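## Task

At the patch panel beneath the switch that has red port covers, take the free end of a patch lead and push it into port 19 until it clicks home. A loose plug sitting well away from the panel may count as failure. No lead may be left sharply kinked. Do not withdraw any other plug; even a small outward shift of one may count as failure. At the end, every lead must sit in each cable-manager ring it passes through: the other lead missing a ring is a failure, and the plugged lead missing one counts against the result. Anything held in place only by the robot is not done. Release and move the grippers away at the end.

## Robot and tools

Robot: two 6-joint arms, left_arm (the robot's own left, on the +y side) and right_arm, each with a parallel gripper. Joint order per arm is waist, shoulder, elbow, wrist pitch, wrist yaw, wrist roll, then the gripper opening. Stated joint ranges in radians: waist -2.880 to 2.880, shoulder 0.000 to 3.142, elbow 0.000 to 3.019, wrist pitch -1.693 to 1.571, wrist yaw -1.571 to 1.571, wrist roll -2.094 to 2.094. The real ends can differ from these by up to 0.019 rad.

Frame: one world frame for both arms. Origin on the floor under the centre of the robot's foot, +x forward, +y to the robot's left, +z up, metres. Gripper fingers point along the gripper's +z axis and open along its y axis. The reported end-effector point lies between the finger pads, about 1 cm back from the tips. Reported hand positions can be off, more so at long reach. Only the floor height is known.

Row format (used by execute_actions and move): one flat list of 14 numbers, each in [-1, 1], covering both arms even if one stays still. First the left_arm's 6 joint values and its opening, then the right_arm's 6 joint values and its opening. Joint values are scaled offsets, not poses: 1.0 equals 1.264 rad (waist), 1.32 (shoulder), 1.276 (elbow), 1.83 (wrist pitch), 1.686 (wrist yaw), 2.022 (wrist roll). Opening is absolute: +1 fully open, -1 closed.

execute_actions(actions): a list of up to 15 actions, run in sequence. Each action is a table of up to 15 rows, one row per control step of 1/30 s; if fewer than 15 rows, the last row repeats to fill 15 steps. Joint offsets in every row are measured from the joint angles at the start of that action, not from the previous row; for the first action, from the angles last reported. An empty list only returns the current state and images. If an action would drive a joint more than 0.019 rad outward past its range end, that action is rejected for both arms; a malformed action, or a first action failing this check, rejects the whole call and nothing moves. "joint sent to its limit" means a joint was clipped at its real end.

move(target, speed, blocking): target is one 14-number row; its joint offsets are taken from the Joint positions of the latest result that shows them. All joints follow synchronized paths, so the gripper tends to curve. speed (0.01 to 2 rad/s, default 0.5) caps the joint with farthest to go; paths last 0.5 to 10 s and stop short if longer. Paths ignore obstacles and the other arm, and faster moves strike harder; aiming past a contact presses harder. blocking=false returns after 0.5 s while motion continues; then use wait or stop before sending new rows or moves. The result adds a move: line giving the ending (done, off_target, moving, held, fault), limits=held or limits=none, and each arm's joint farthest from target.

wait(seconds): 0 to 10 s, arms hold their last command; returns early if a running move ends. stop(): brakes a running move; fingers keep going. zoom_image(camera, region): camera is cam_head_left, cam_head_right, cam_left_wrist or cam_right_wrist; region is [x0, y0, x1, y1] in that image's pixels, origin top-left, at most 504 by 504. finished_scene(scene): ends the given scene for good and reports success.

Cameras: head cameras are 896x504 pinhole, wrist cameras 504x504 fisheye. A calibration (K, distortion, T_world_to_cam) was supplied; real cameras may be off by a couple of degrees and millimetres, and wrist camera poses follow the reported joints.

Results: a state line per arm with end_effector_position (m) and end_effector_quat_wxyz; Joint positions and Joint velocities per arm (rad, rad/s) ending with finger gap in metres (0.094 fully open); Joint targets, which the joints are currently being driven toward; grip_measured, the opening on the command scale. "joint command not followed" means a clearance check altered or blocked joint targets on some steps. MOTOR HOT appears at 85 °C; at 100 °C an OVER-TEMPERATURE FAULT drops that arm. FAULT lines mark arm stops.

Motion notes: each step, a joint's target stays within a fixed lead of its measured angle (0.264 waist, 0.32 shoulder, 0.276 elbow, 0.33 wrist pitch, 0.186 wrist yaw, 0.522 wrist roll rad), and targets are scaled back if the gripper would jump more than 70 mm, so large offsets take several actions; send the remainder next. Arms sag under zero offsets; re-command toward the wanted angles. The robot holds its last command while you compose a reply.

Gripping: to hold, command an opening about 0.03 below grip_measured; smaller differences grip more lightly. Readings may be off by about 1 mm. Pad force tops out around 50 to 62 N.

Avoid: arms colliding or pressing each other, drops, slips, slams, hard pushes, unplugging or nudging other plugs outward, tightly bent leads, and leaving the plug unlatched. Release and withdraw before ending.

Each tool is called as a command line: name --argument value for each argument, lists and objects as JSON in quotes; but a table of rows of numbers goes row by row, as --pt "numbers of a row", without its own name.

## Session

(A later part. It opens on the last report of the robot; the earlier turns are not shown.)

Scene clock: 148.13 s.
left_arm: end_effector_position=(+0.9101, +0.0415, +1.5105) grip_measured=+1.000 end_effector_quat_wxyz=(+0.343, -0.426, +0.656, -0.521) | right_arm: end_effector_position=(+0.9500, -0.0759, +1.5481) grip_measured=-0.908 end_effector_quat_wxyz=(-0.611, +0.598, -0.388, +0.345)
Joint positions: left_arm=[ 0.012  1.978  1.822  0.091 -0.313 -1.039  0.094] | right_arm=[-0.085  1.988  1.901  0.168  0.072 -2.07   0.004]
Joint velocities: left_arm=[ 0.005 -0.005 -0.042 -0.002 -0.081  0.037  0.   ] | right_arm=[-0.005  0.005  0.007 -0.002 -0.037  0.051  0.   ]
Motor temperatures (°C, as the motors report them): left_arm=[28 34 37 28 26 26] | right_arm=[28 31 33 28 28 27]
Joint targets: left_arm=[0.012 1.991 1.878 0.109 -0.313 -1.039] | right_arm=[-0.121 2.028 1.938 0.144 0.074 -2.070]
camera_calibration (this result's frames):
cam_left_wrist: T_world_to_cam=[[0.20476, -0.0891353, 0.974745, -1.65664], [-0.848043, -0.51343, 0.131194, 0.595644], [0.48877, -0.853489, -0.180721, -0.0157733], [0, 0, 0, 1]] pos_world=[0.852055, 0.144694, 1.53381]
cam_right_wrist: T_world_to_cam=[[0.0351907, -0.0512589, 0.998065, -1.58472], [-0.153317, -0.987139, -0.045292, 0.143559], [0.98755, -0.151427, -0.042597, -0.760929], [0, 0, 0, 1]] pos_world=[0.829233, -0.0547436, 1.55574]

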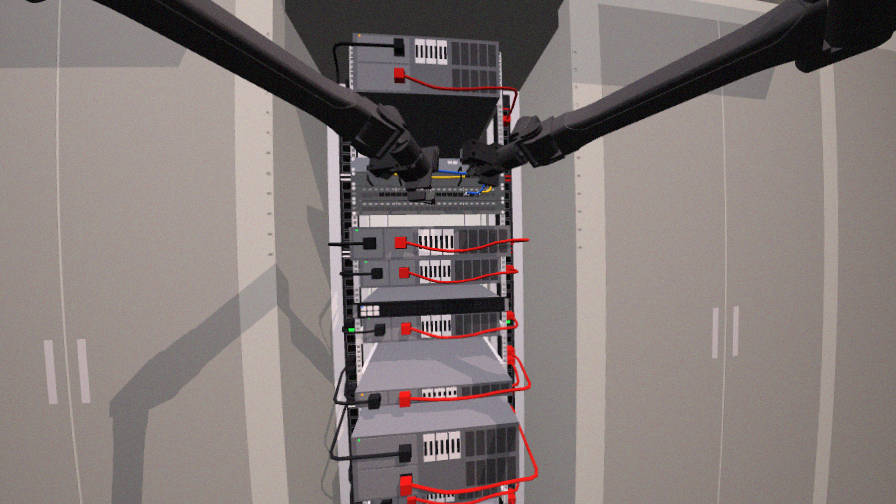

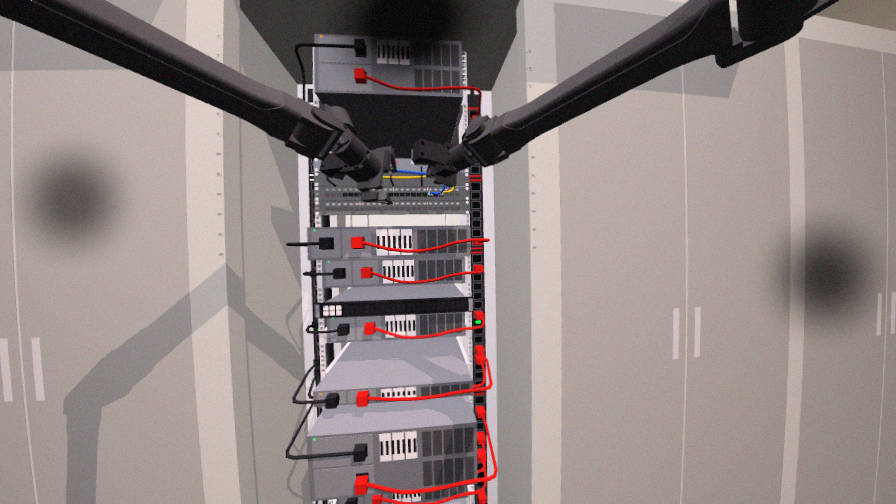

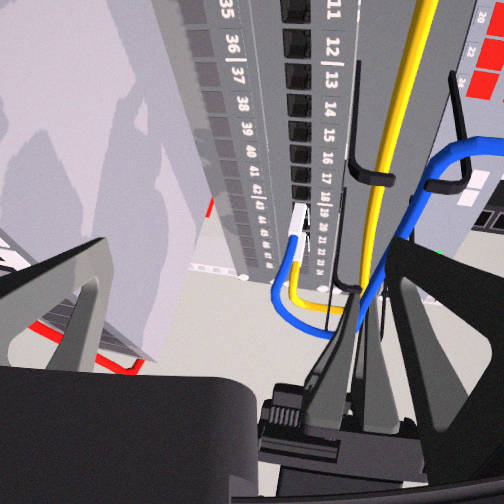

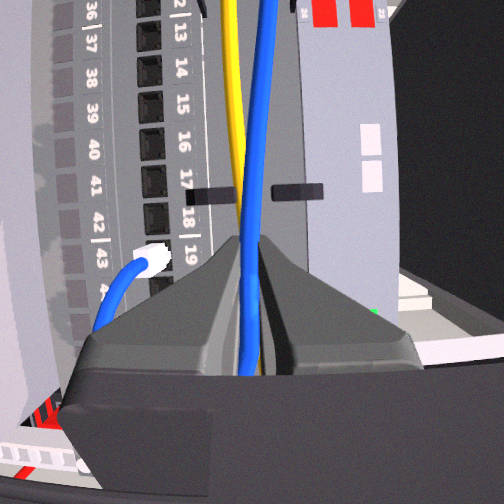

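Forward again (shoulder a little less), then lift.

execute_actions --actions '[[[0,0.01,0.044,0.01,0,0,1.0, -0.0285,0.0345,0.038,-0.0155,0,0,-0.93],[0,0.01,0.044,0.01,0,0,1.0, -0.0285,0.0345,0.038,-0.0155,0,0,-0.93],[0,0.01,0.044,0.01,0,0,1.0, -0.030,0.0388,0.046,-0.018,0,0,-0.93],[0,0.01,0.044,0.01,0,0,1.0, -0.030,0.0388,0.046,-0.018,0,0,-0.93],[0,0.01,0.044,0.01,0,0,1.0, -0.0315,0.0432,0.0544,-0.0206,0,0,-0.93],[0,0.01,0.044,0.01,0,0,1.0, -0.0315,0.0432,0.0544,-0.0206,0,0,-0.93],[0,0.01,0.044,0.01,0,0,1.0, -0.033,0.0475,0.0625,-0.0231,0,0,-0.93],[0,0.01,0.044,0.01,0,0,1.0, -0.033,0.0475,0.0625,-0.0231,0,0,-0.93],[0,0.01,0.044,0.01,0,0,1.0, -0.0345,0.052,0.0707,-0.0256,0,0,-0.93]],[[0,0,0,0,0,0,1.0, 0.014,0.015,0.03,0.036,0,0,-0.93]]]'

Scene clock: 149.60 s.
left_arm: end_effector_position=(+0.9101, +0.0415, +1.5105) grip_measured=+1.000 end_effector_quat_wxyz=(+0.343, -0.426, +0.656, -0.521) | right_arm: end_effector_position=(+0.9621, -0.0786, +1.5622) grip_measured=-0.908 end_effector_quat_wxyz=(-0.620, +0.580, -0.388, +0.359)
Joint positions: left_arm=[ 0.012  1.978  1.822  0.091 -0.313 -1.039  0.094] | right_arm=[-0.085  2.015  1.957  0.188  0.071 -2.07   0.004]
Joint velocities: left_arm=[-0.024  0.005  0.012 -0.027 -0.051  0.022  0.   ] | right_arm=[ 0.015  0.005  0.002 -0.007 -0.022  0.007 -0.001]
Motor temperatures (°C, as the motors report them): left_arm=[28 34 37 28 26 26] | right_arm=[28 31 33 27 28 27]
Joint targets: left_arm=[0.012 1.978 1.822 0.091 -0.313 -1.039] | right_arm=[-0.077 2.034 1.993 0.210 0.072 -2.070]
camera_calibration (this result's frames):
cam_left_wrist: T_world_to_cam=[[0.20476, -0.0891353, 0.974745, -1.65664], [-0.848043, -0.51343, 0.131194, 0.595644], [0.48877, -0.853489, -0.180721, -0.0157733], [0, 0, 0, 1]] pos_world=[0.852055, 0.144694, 1.53381]
cam_right_wrist: T_world_to_cam=[[-0.00207787, -0.073856, 0.997267, -1.56405], [-0.176311, -0.981619, -0.0730645, 0.209337], [0.984332, -0.175981, -0.010982, -0.820938], [0, 0, 0, 1]] pos_world=[0.841734, -0.0544953, 1.56606]

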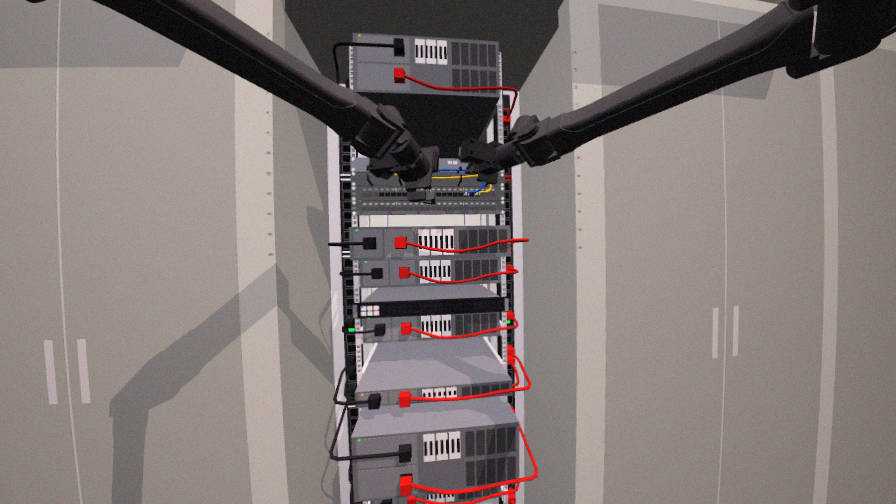

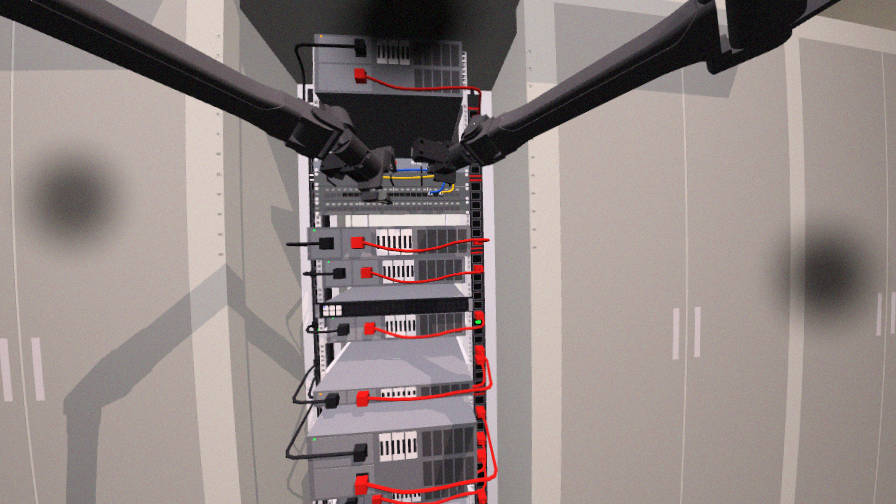

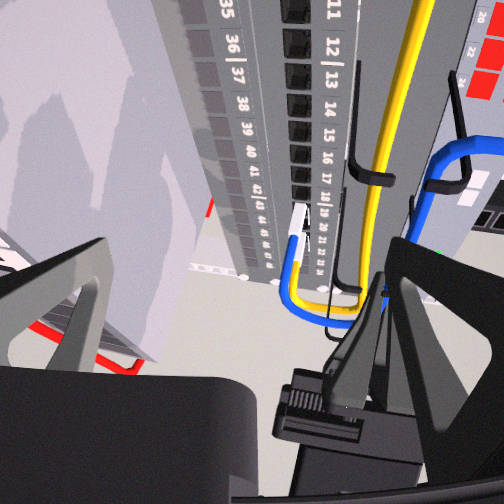

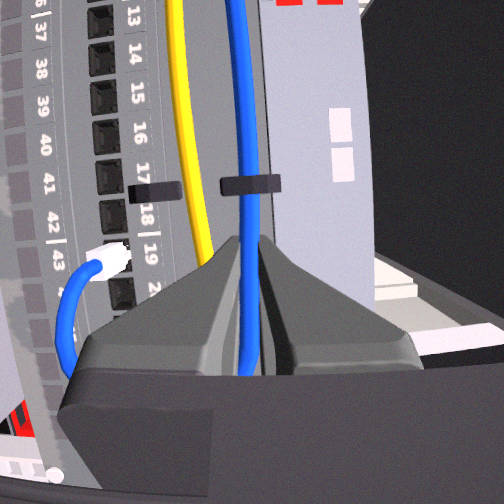

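execute_actions --actions '[[[0,0.01,0.044,0.01,0,0,1.0, 0,0.0,0.03,0.005,0,0,-0.55]],[[0,0,0,0,0,0,1.0, 0,-0.0284,-0.0219,0.0174,0,0,-0.55],[0,0,0,0,0,0,1.0, 0,-0.0284,-0.0219,0.0174,0,0,-0.55],[0,0,0,0,0,0,1.0, 0,-0.0417,-0.0423,0.0227,0,0,-0.55],[0,0,0,0,0,0,1.0, 0,-0.0417,-0.0423,0.0227,0,0,-0.55],[0,0,0,0,0,0,1.0, 0,-0.0549,-0.0627,0.0281,0,0,-0.55],[0,0,0,0,0,0,1.0, 0,-0.0549,-0.0627,0.0281,0,0,-0.55],[0,0,0,0,0,0,1.0, 0,-0.0682,-0.0831,0.0334,0,0,-0.55],[0,0,0,0,0,0,1.0, 0,-0.0682,-0.0831,0.0334,0,0,-0.55],[0,0,0,0,0,0,1.0, 0,-0.0814,-0.1034,0.0388,0,0,-0.55],[0,0,0,0,0,0,1.0, 0,-0.0814,-0.1034,0.0388,0,0,-0.55],[0,0,0,0,0,0,1.0, 0,-0.0947,-0.1238,0.0442,0,0,-0.55]]]'

Scene clock: 151.43 s.
left_arm: end_effector_position=(+0.9101, +0.0415, +1.5105) grip_measured=+1.000 end_effector_quat_wxyz=(+0.343, -0.426, +0.656, -0.521) | right_arm: end_effector_position=(+0.9334, -0.1021, +1.5698) grip_measured=-0.552 end_effector_quat_wxyz=(-0.621, +0.577, -0.388, +0.361)
Joint positions: left_arm=[ 0.012  1.978  1.822  0.091 -0.313 -1.039  0.094] | right_arm=[-0.085  1.905  1.801  0.243  0.071 -2.07   0.021]
Joint velocities: left_arm=[-0.024 -0.005 -0.002  0.007 -0.022 -0.066  0.   ] | right_arm=[-0.005 -0.093 -0.017  0.042 -0.022 -0.051 -0.   ]
Motor temperatures (°C, as the motors report them): left_arm=[28 34 37 28 26 26] | right_arm=[28 31 34 28 28 27]
Joint targets: left_arm=[0.012 1.978 1.822 0.091 -0.313 -1.039] | right_arm=[-0.085 1.889 1.799 0.269 0.071 -2.070]
camera_calibration (this result's frames):
cam_left_wrist: T_world_to_cam=[[0.20476, -0.0891353, 0.974745, -1.65664], [-0.848043, -0.51343, 0.131194, 0.595644], [0.48877, -0.853489, -0.180721, -0.0157733], [0, 0, 0, 1]] pos_world=[0.852055, 0.144694, 1.53381]
cam_right_wrist: T_world_to_cam=[[-0.0081435, -0.0774121, 0.996966, -1.56765], [-0.180054, -0.98059, -0.0776113, 0.192507], [0.983623, -0.18014, -0.0059529, -0.804394], [0, 0, 0, 1]] pos_world=[0.813116, -0.0774881, 1.57305]

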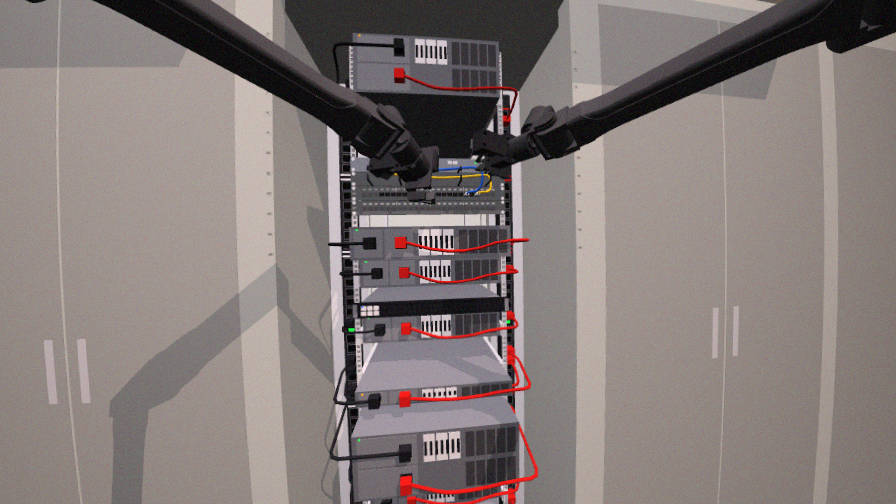

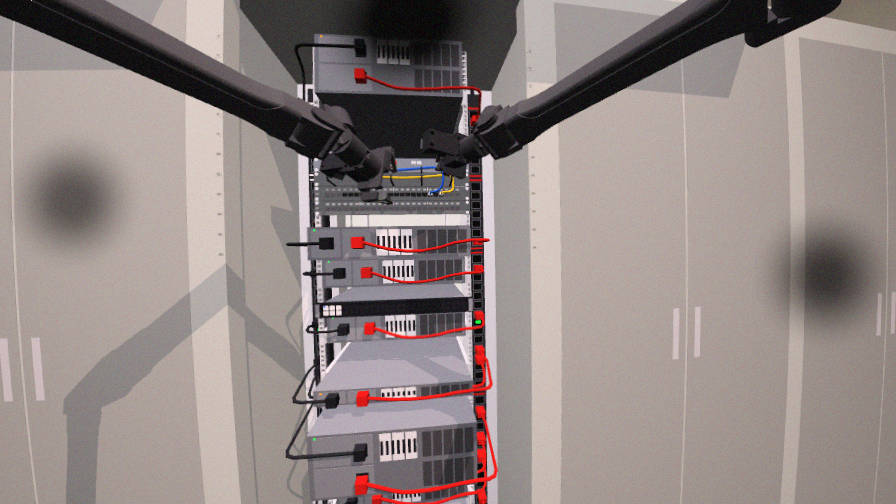

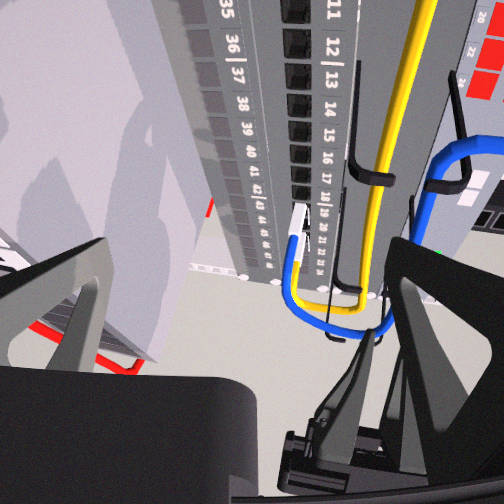

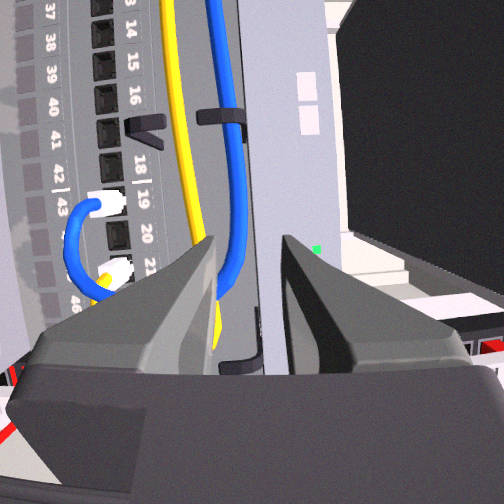

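Now retreat both arms.

execute_actions --actions '[[[0,-0.05,-0.05,0.02,0,0,1.0, 0,-0.05,-0.05,0.02,0,0,-0.55],[0,-0.05,-0.05,0.02,0,0,1.0, 0,-0.05,-0.05,0.02,0,0,-0.55],[0,-0.09,-0.11,0.035,0,0,1.0, 0,-0.09,-0.11,0.035,0,0,-0.55],[0,-0.09,-0.11,0.035,0,0,1.0, 0,-0.09,-0.11,0.035,0,0,-0.55],[0,-0.09,-0.11,0.035,0,0,1.0, 0,-0.09,-0.11,0.035,0,0,-0.55],[0,-0.13,-0.17,0.05,0,0,1.0, 0,-0.13,-0.17,0.05,0,0,-0.55],[0,-0.13,-0.17,0.05,0,0,1.0, 0,-0.13,-0.17,0.05,0,0,-0.55],[0,-0.13,-0.17,0.05,0,0,1.0, 0,-0.13,-0.17,0.05,0,0,-0.55],[0,-0.17,-0.23,0.065,0,0,1.0, 0,-0.17,-0.23,0.065,0,0,-0.55],[0,-0.17,-0.23,0.065,0,0,1.0, 0,-0.17,-0.23,0.065,0,0,-0.55],[0,-0.17,-0.23,0.065,0,0,1.0, 0,-0.17,-0.23,0.065,0,0,-0.55],[0,-0.21,-0.29,0.08,0,0,1.0, 0,-0.21,-0.29,0.08,0,0,-0.55]]]'

wait --seconds 1

Scene clock: 152.43 s.
left_arm: end_effector_position=(+0.8324, +0.0956, +1.5051) grip_measured=+1.000 end_effector_quat_wxyz=(+0.341, -0.425, +0.659, -0.519) | right_arm: end_effector_position=(+0.8511, -0.1582, +1.5762) grip_measured=-0.552 end_effector_quat_wxyz=(-0.624, +0.572, -0.388, +0.365)
Joint positions: left_arm=[ 0.012  1.733  1.451  0.208 -0.313 -1.039  0.094] | right_arm=[-0.085  1.643  1.437  0.358  0.071 -2.07   0.021]
Joint velocities: left_arm=[-0.005 -0.396 -0.256  0.085  0.037  0.007  0.   ] | right_arm=[-0.015 -0.386 -0.266  0.085  0.051 -0.022  0.001]
Motor temperatures (°C, as the motors report them): left_arm=[28 34 37 28 26 26] | right_arm=[28 31 33 28 28 27]
Joint targets: left_arm=[0.012 1.701 1.452 0.237 -0.313 -1.039] | right_arm=[-0.085 1.628 1.431 0.389 0.071 -2.070]
camera_calibration (this result's frames):
cam_left_wrist: T_world_to_cam=[[0.209881, -0.0942126, 0.973177, -1.63211], [-0.849581, -0.510196, 0.133834, 0.555206], [0.483902, -0.854882, -0.187122, 0.0812168], [0, 0, 0, 1]] pos_world=[0.774941, 0.19893, 1.52922]
cam_right_wrist: T_world_to_cam=[[-0.0182821, -0.0832788, 0.996359, -1.57038], [-0.186223, -0.978804, -0.0852285, 0.140753], [0.982337, -0.187103, 0.00238613, -0.746572], [0, 0, 0, 1]] pos_world=[0.730888, -0.132696, 1.57844]

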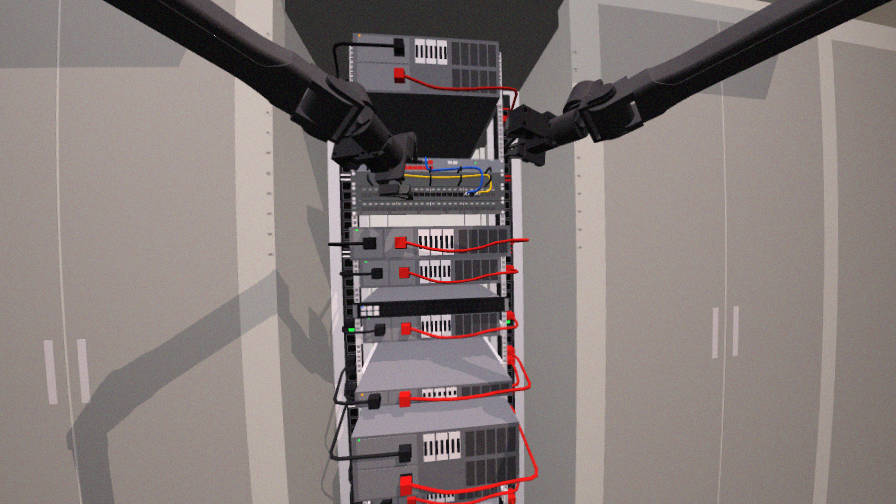

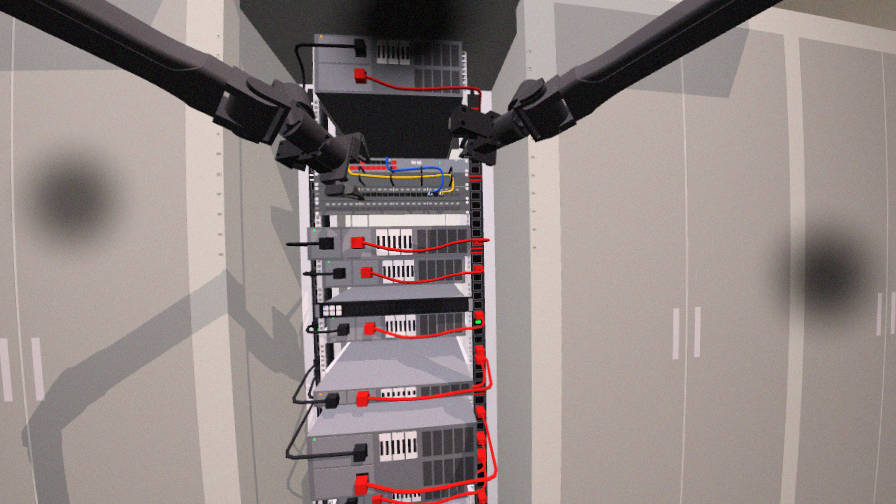

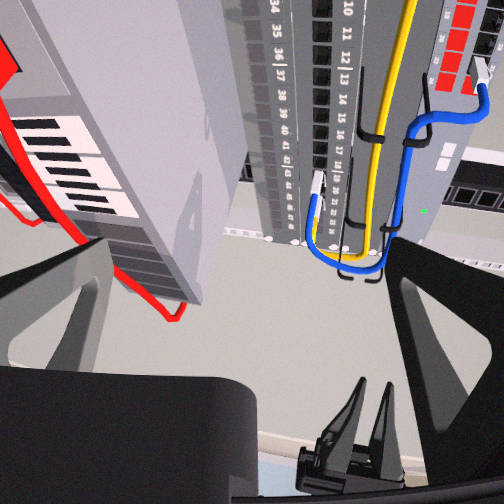

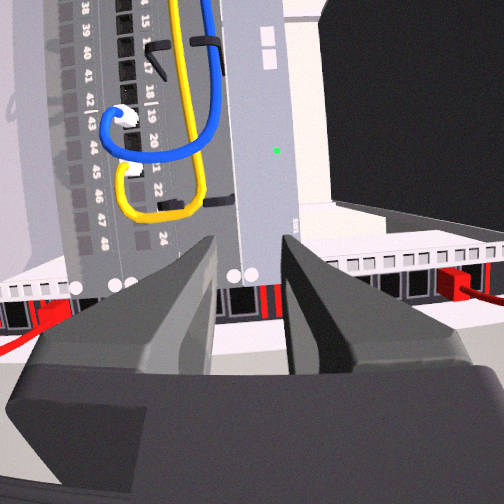

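Scene clock: 153.43 s.
left_arm: end_effector_position=(+0.8327, +0.1075, +1.5205) grip_measured=+1.000 end_effector_quat_wxyz=(+0.349, -0.428, +0.647, -0.526) | right_arm: end_effector_position=(+0.8488, -0.1687, +1.5886) grip_measured=-0.552 end_effector_quat_wxyz=(-0.628, +0.561, -0.388, +0.373)
Joint positions: left_arm=[ 0.012  1.707  1.445  0.222 -0.313 -1.039  0.094] | right_arm=[-0.085  1.621  1.43   0.37   0.071 -2.07   0.021]
Joint velocities: left_arm=[-0.005  0.005 -0.022  0.002 -0.022 -0.037  0.   ] | right_arm=[-0.015 -0.015 -0.017  0.017 -0.022 -0.022 -0.   ]
Motor temperatures (°C, as the motors report them): left_arm=[28 34 37 28 26 26] | right_arm=[28 31 33 28 28 27]
Joint targets: left_arm=[0.012 1.700 1.452 0.237 -0.313 -1.039] | right_arm=[-0.085 1.628 1.431 0.389 0.071 -2.070]
wait: 1.00 s; at rest by 0.33 s
camera_calibration (this result's frames):
cam_left_wrist: T_world_to_cam=[[0.189685, -0.0744598, 0.979017, -1.64022], [-0.843402, -0.522863, 0.123643, 0.571201], [0.502685, -0.849159, -0.161979, 0.0396104], [0, 0, 0, 1]] pos_world=[0.772967, 0.210164, 1.5416]
cam_right_wrist: T_world_to_cam=[[-0.0392462, -0.0951071, 0.994693, -1.56523], [-0.198641, -0.974849, -0.101047, 0.167392], [0.979286, -0.201552, 0.019367, -0.773212], [0, 0, 0, 1]] pos_world=[0.729017, -0.141525, 1.58881]

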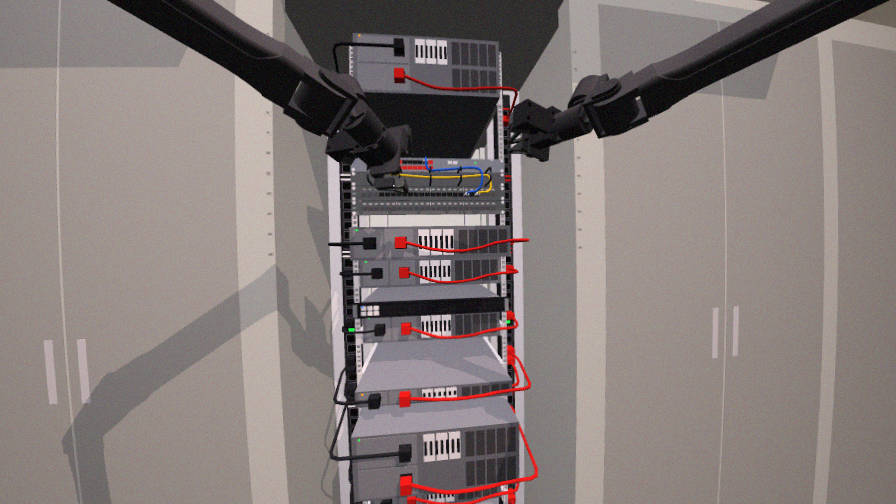

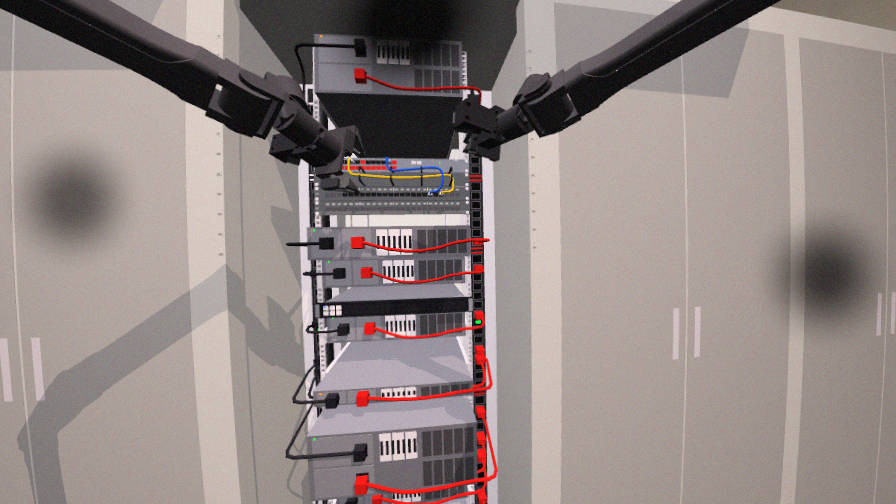

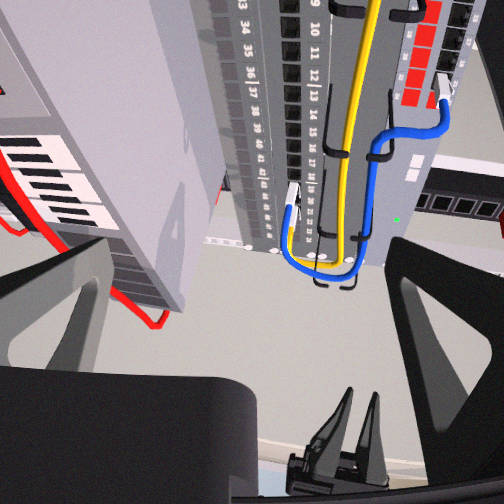

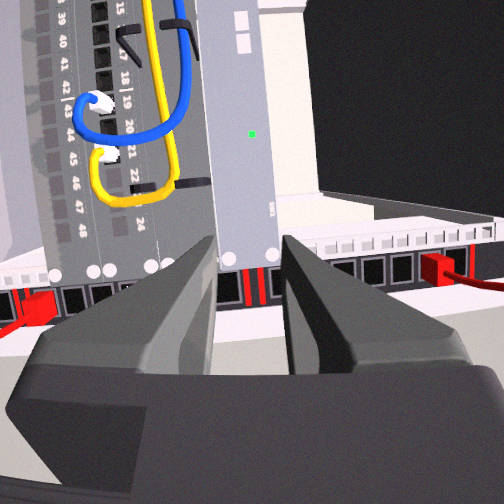

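finished_scene --scene 1

The scene is finished: the task was done.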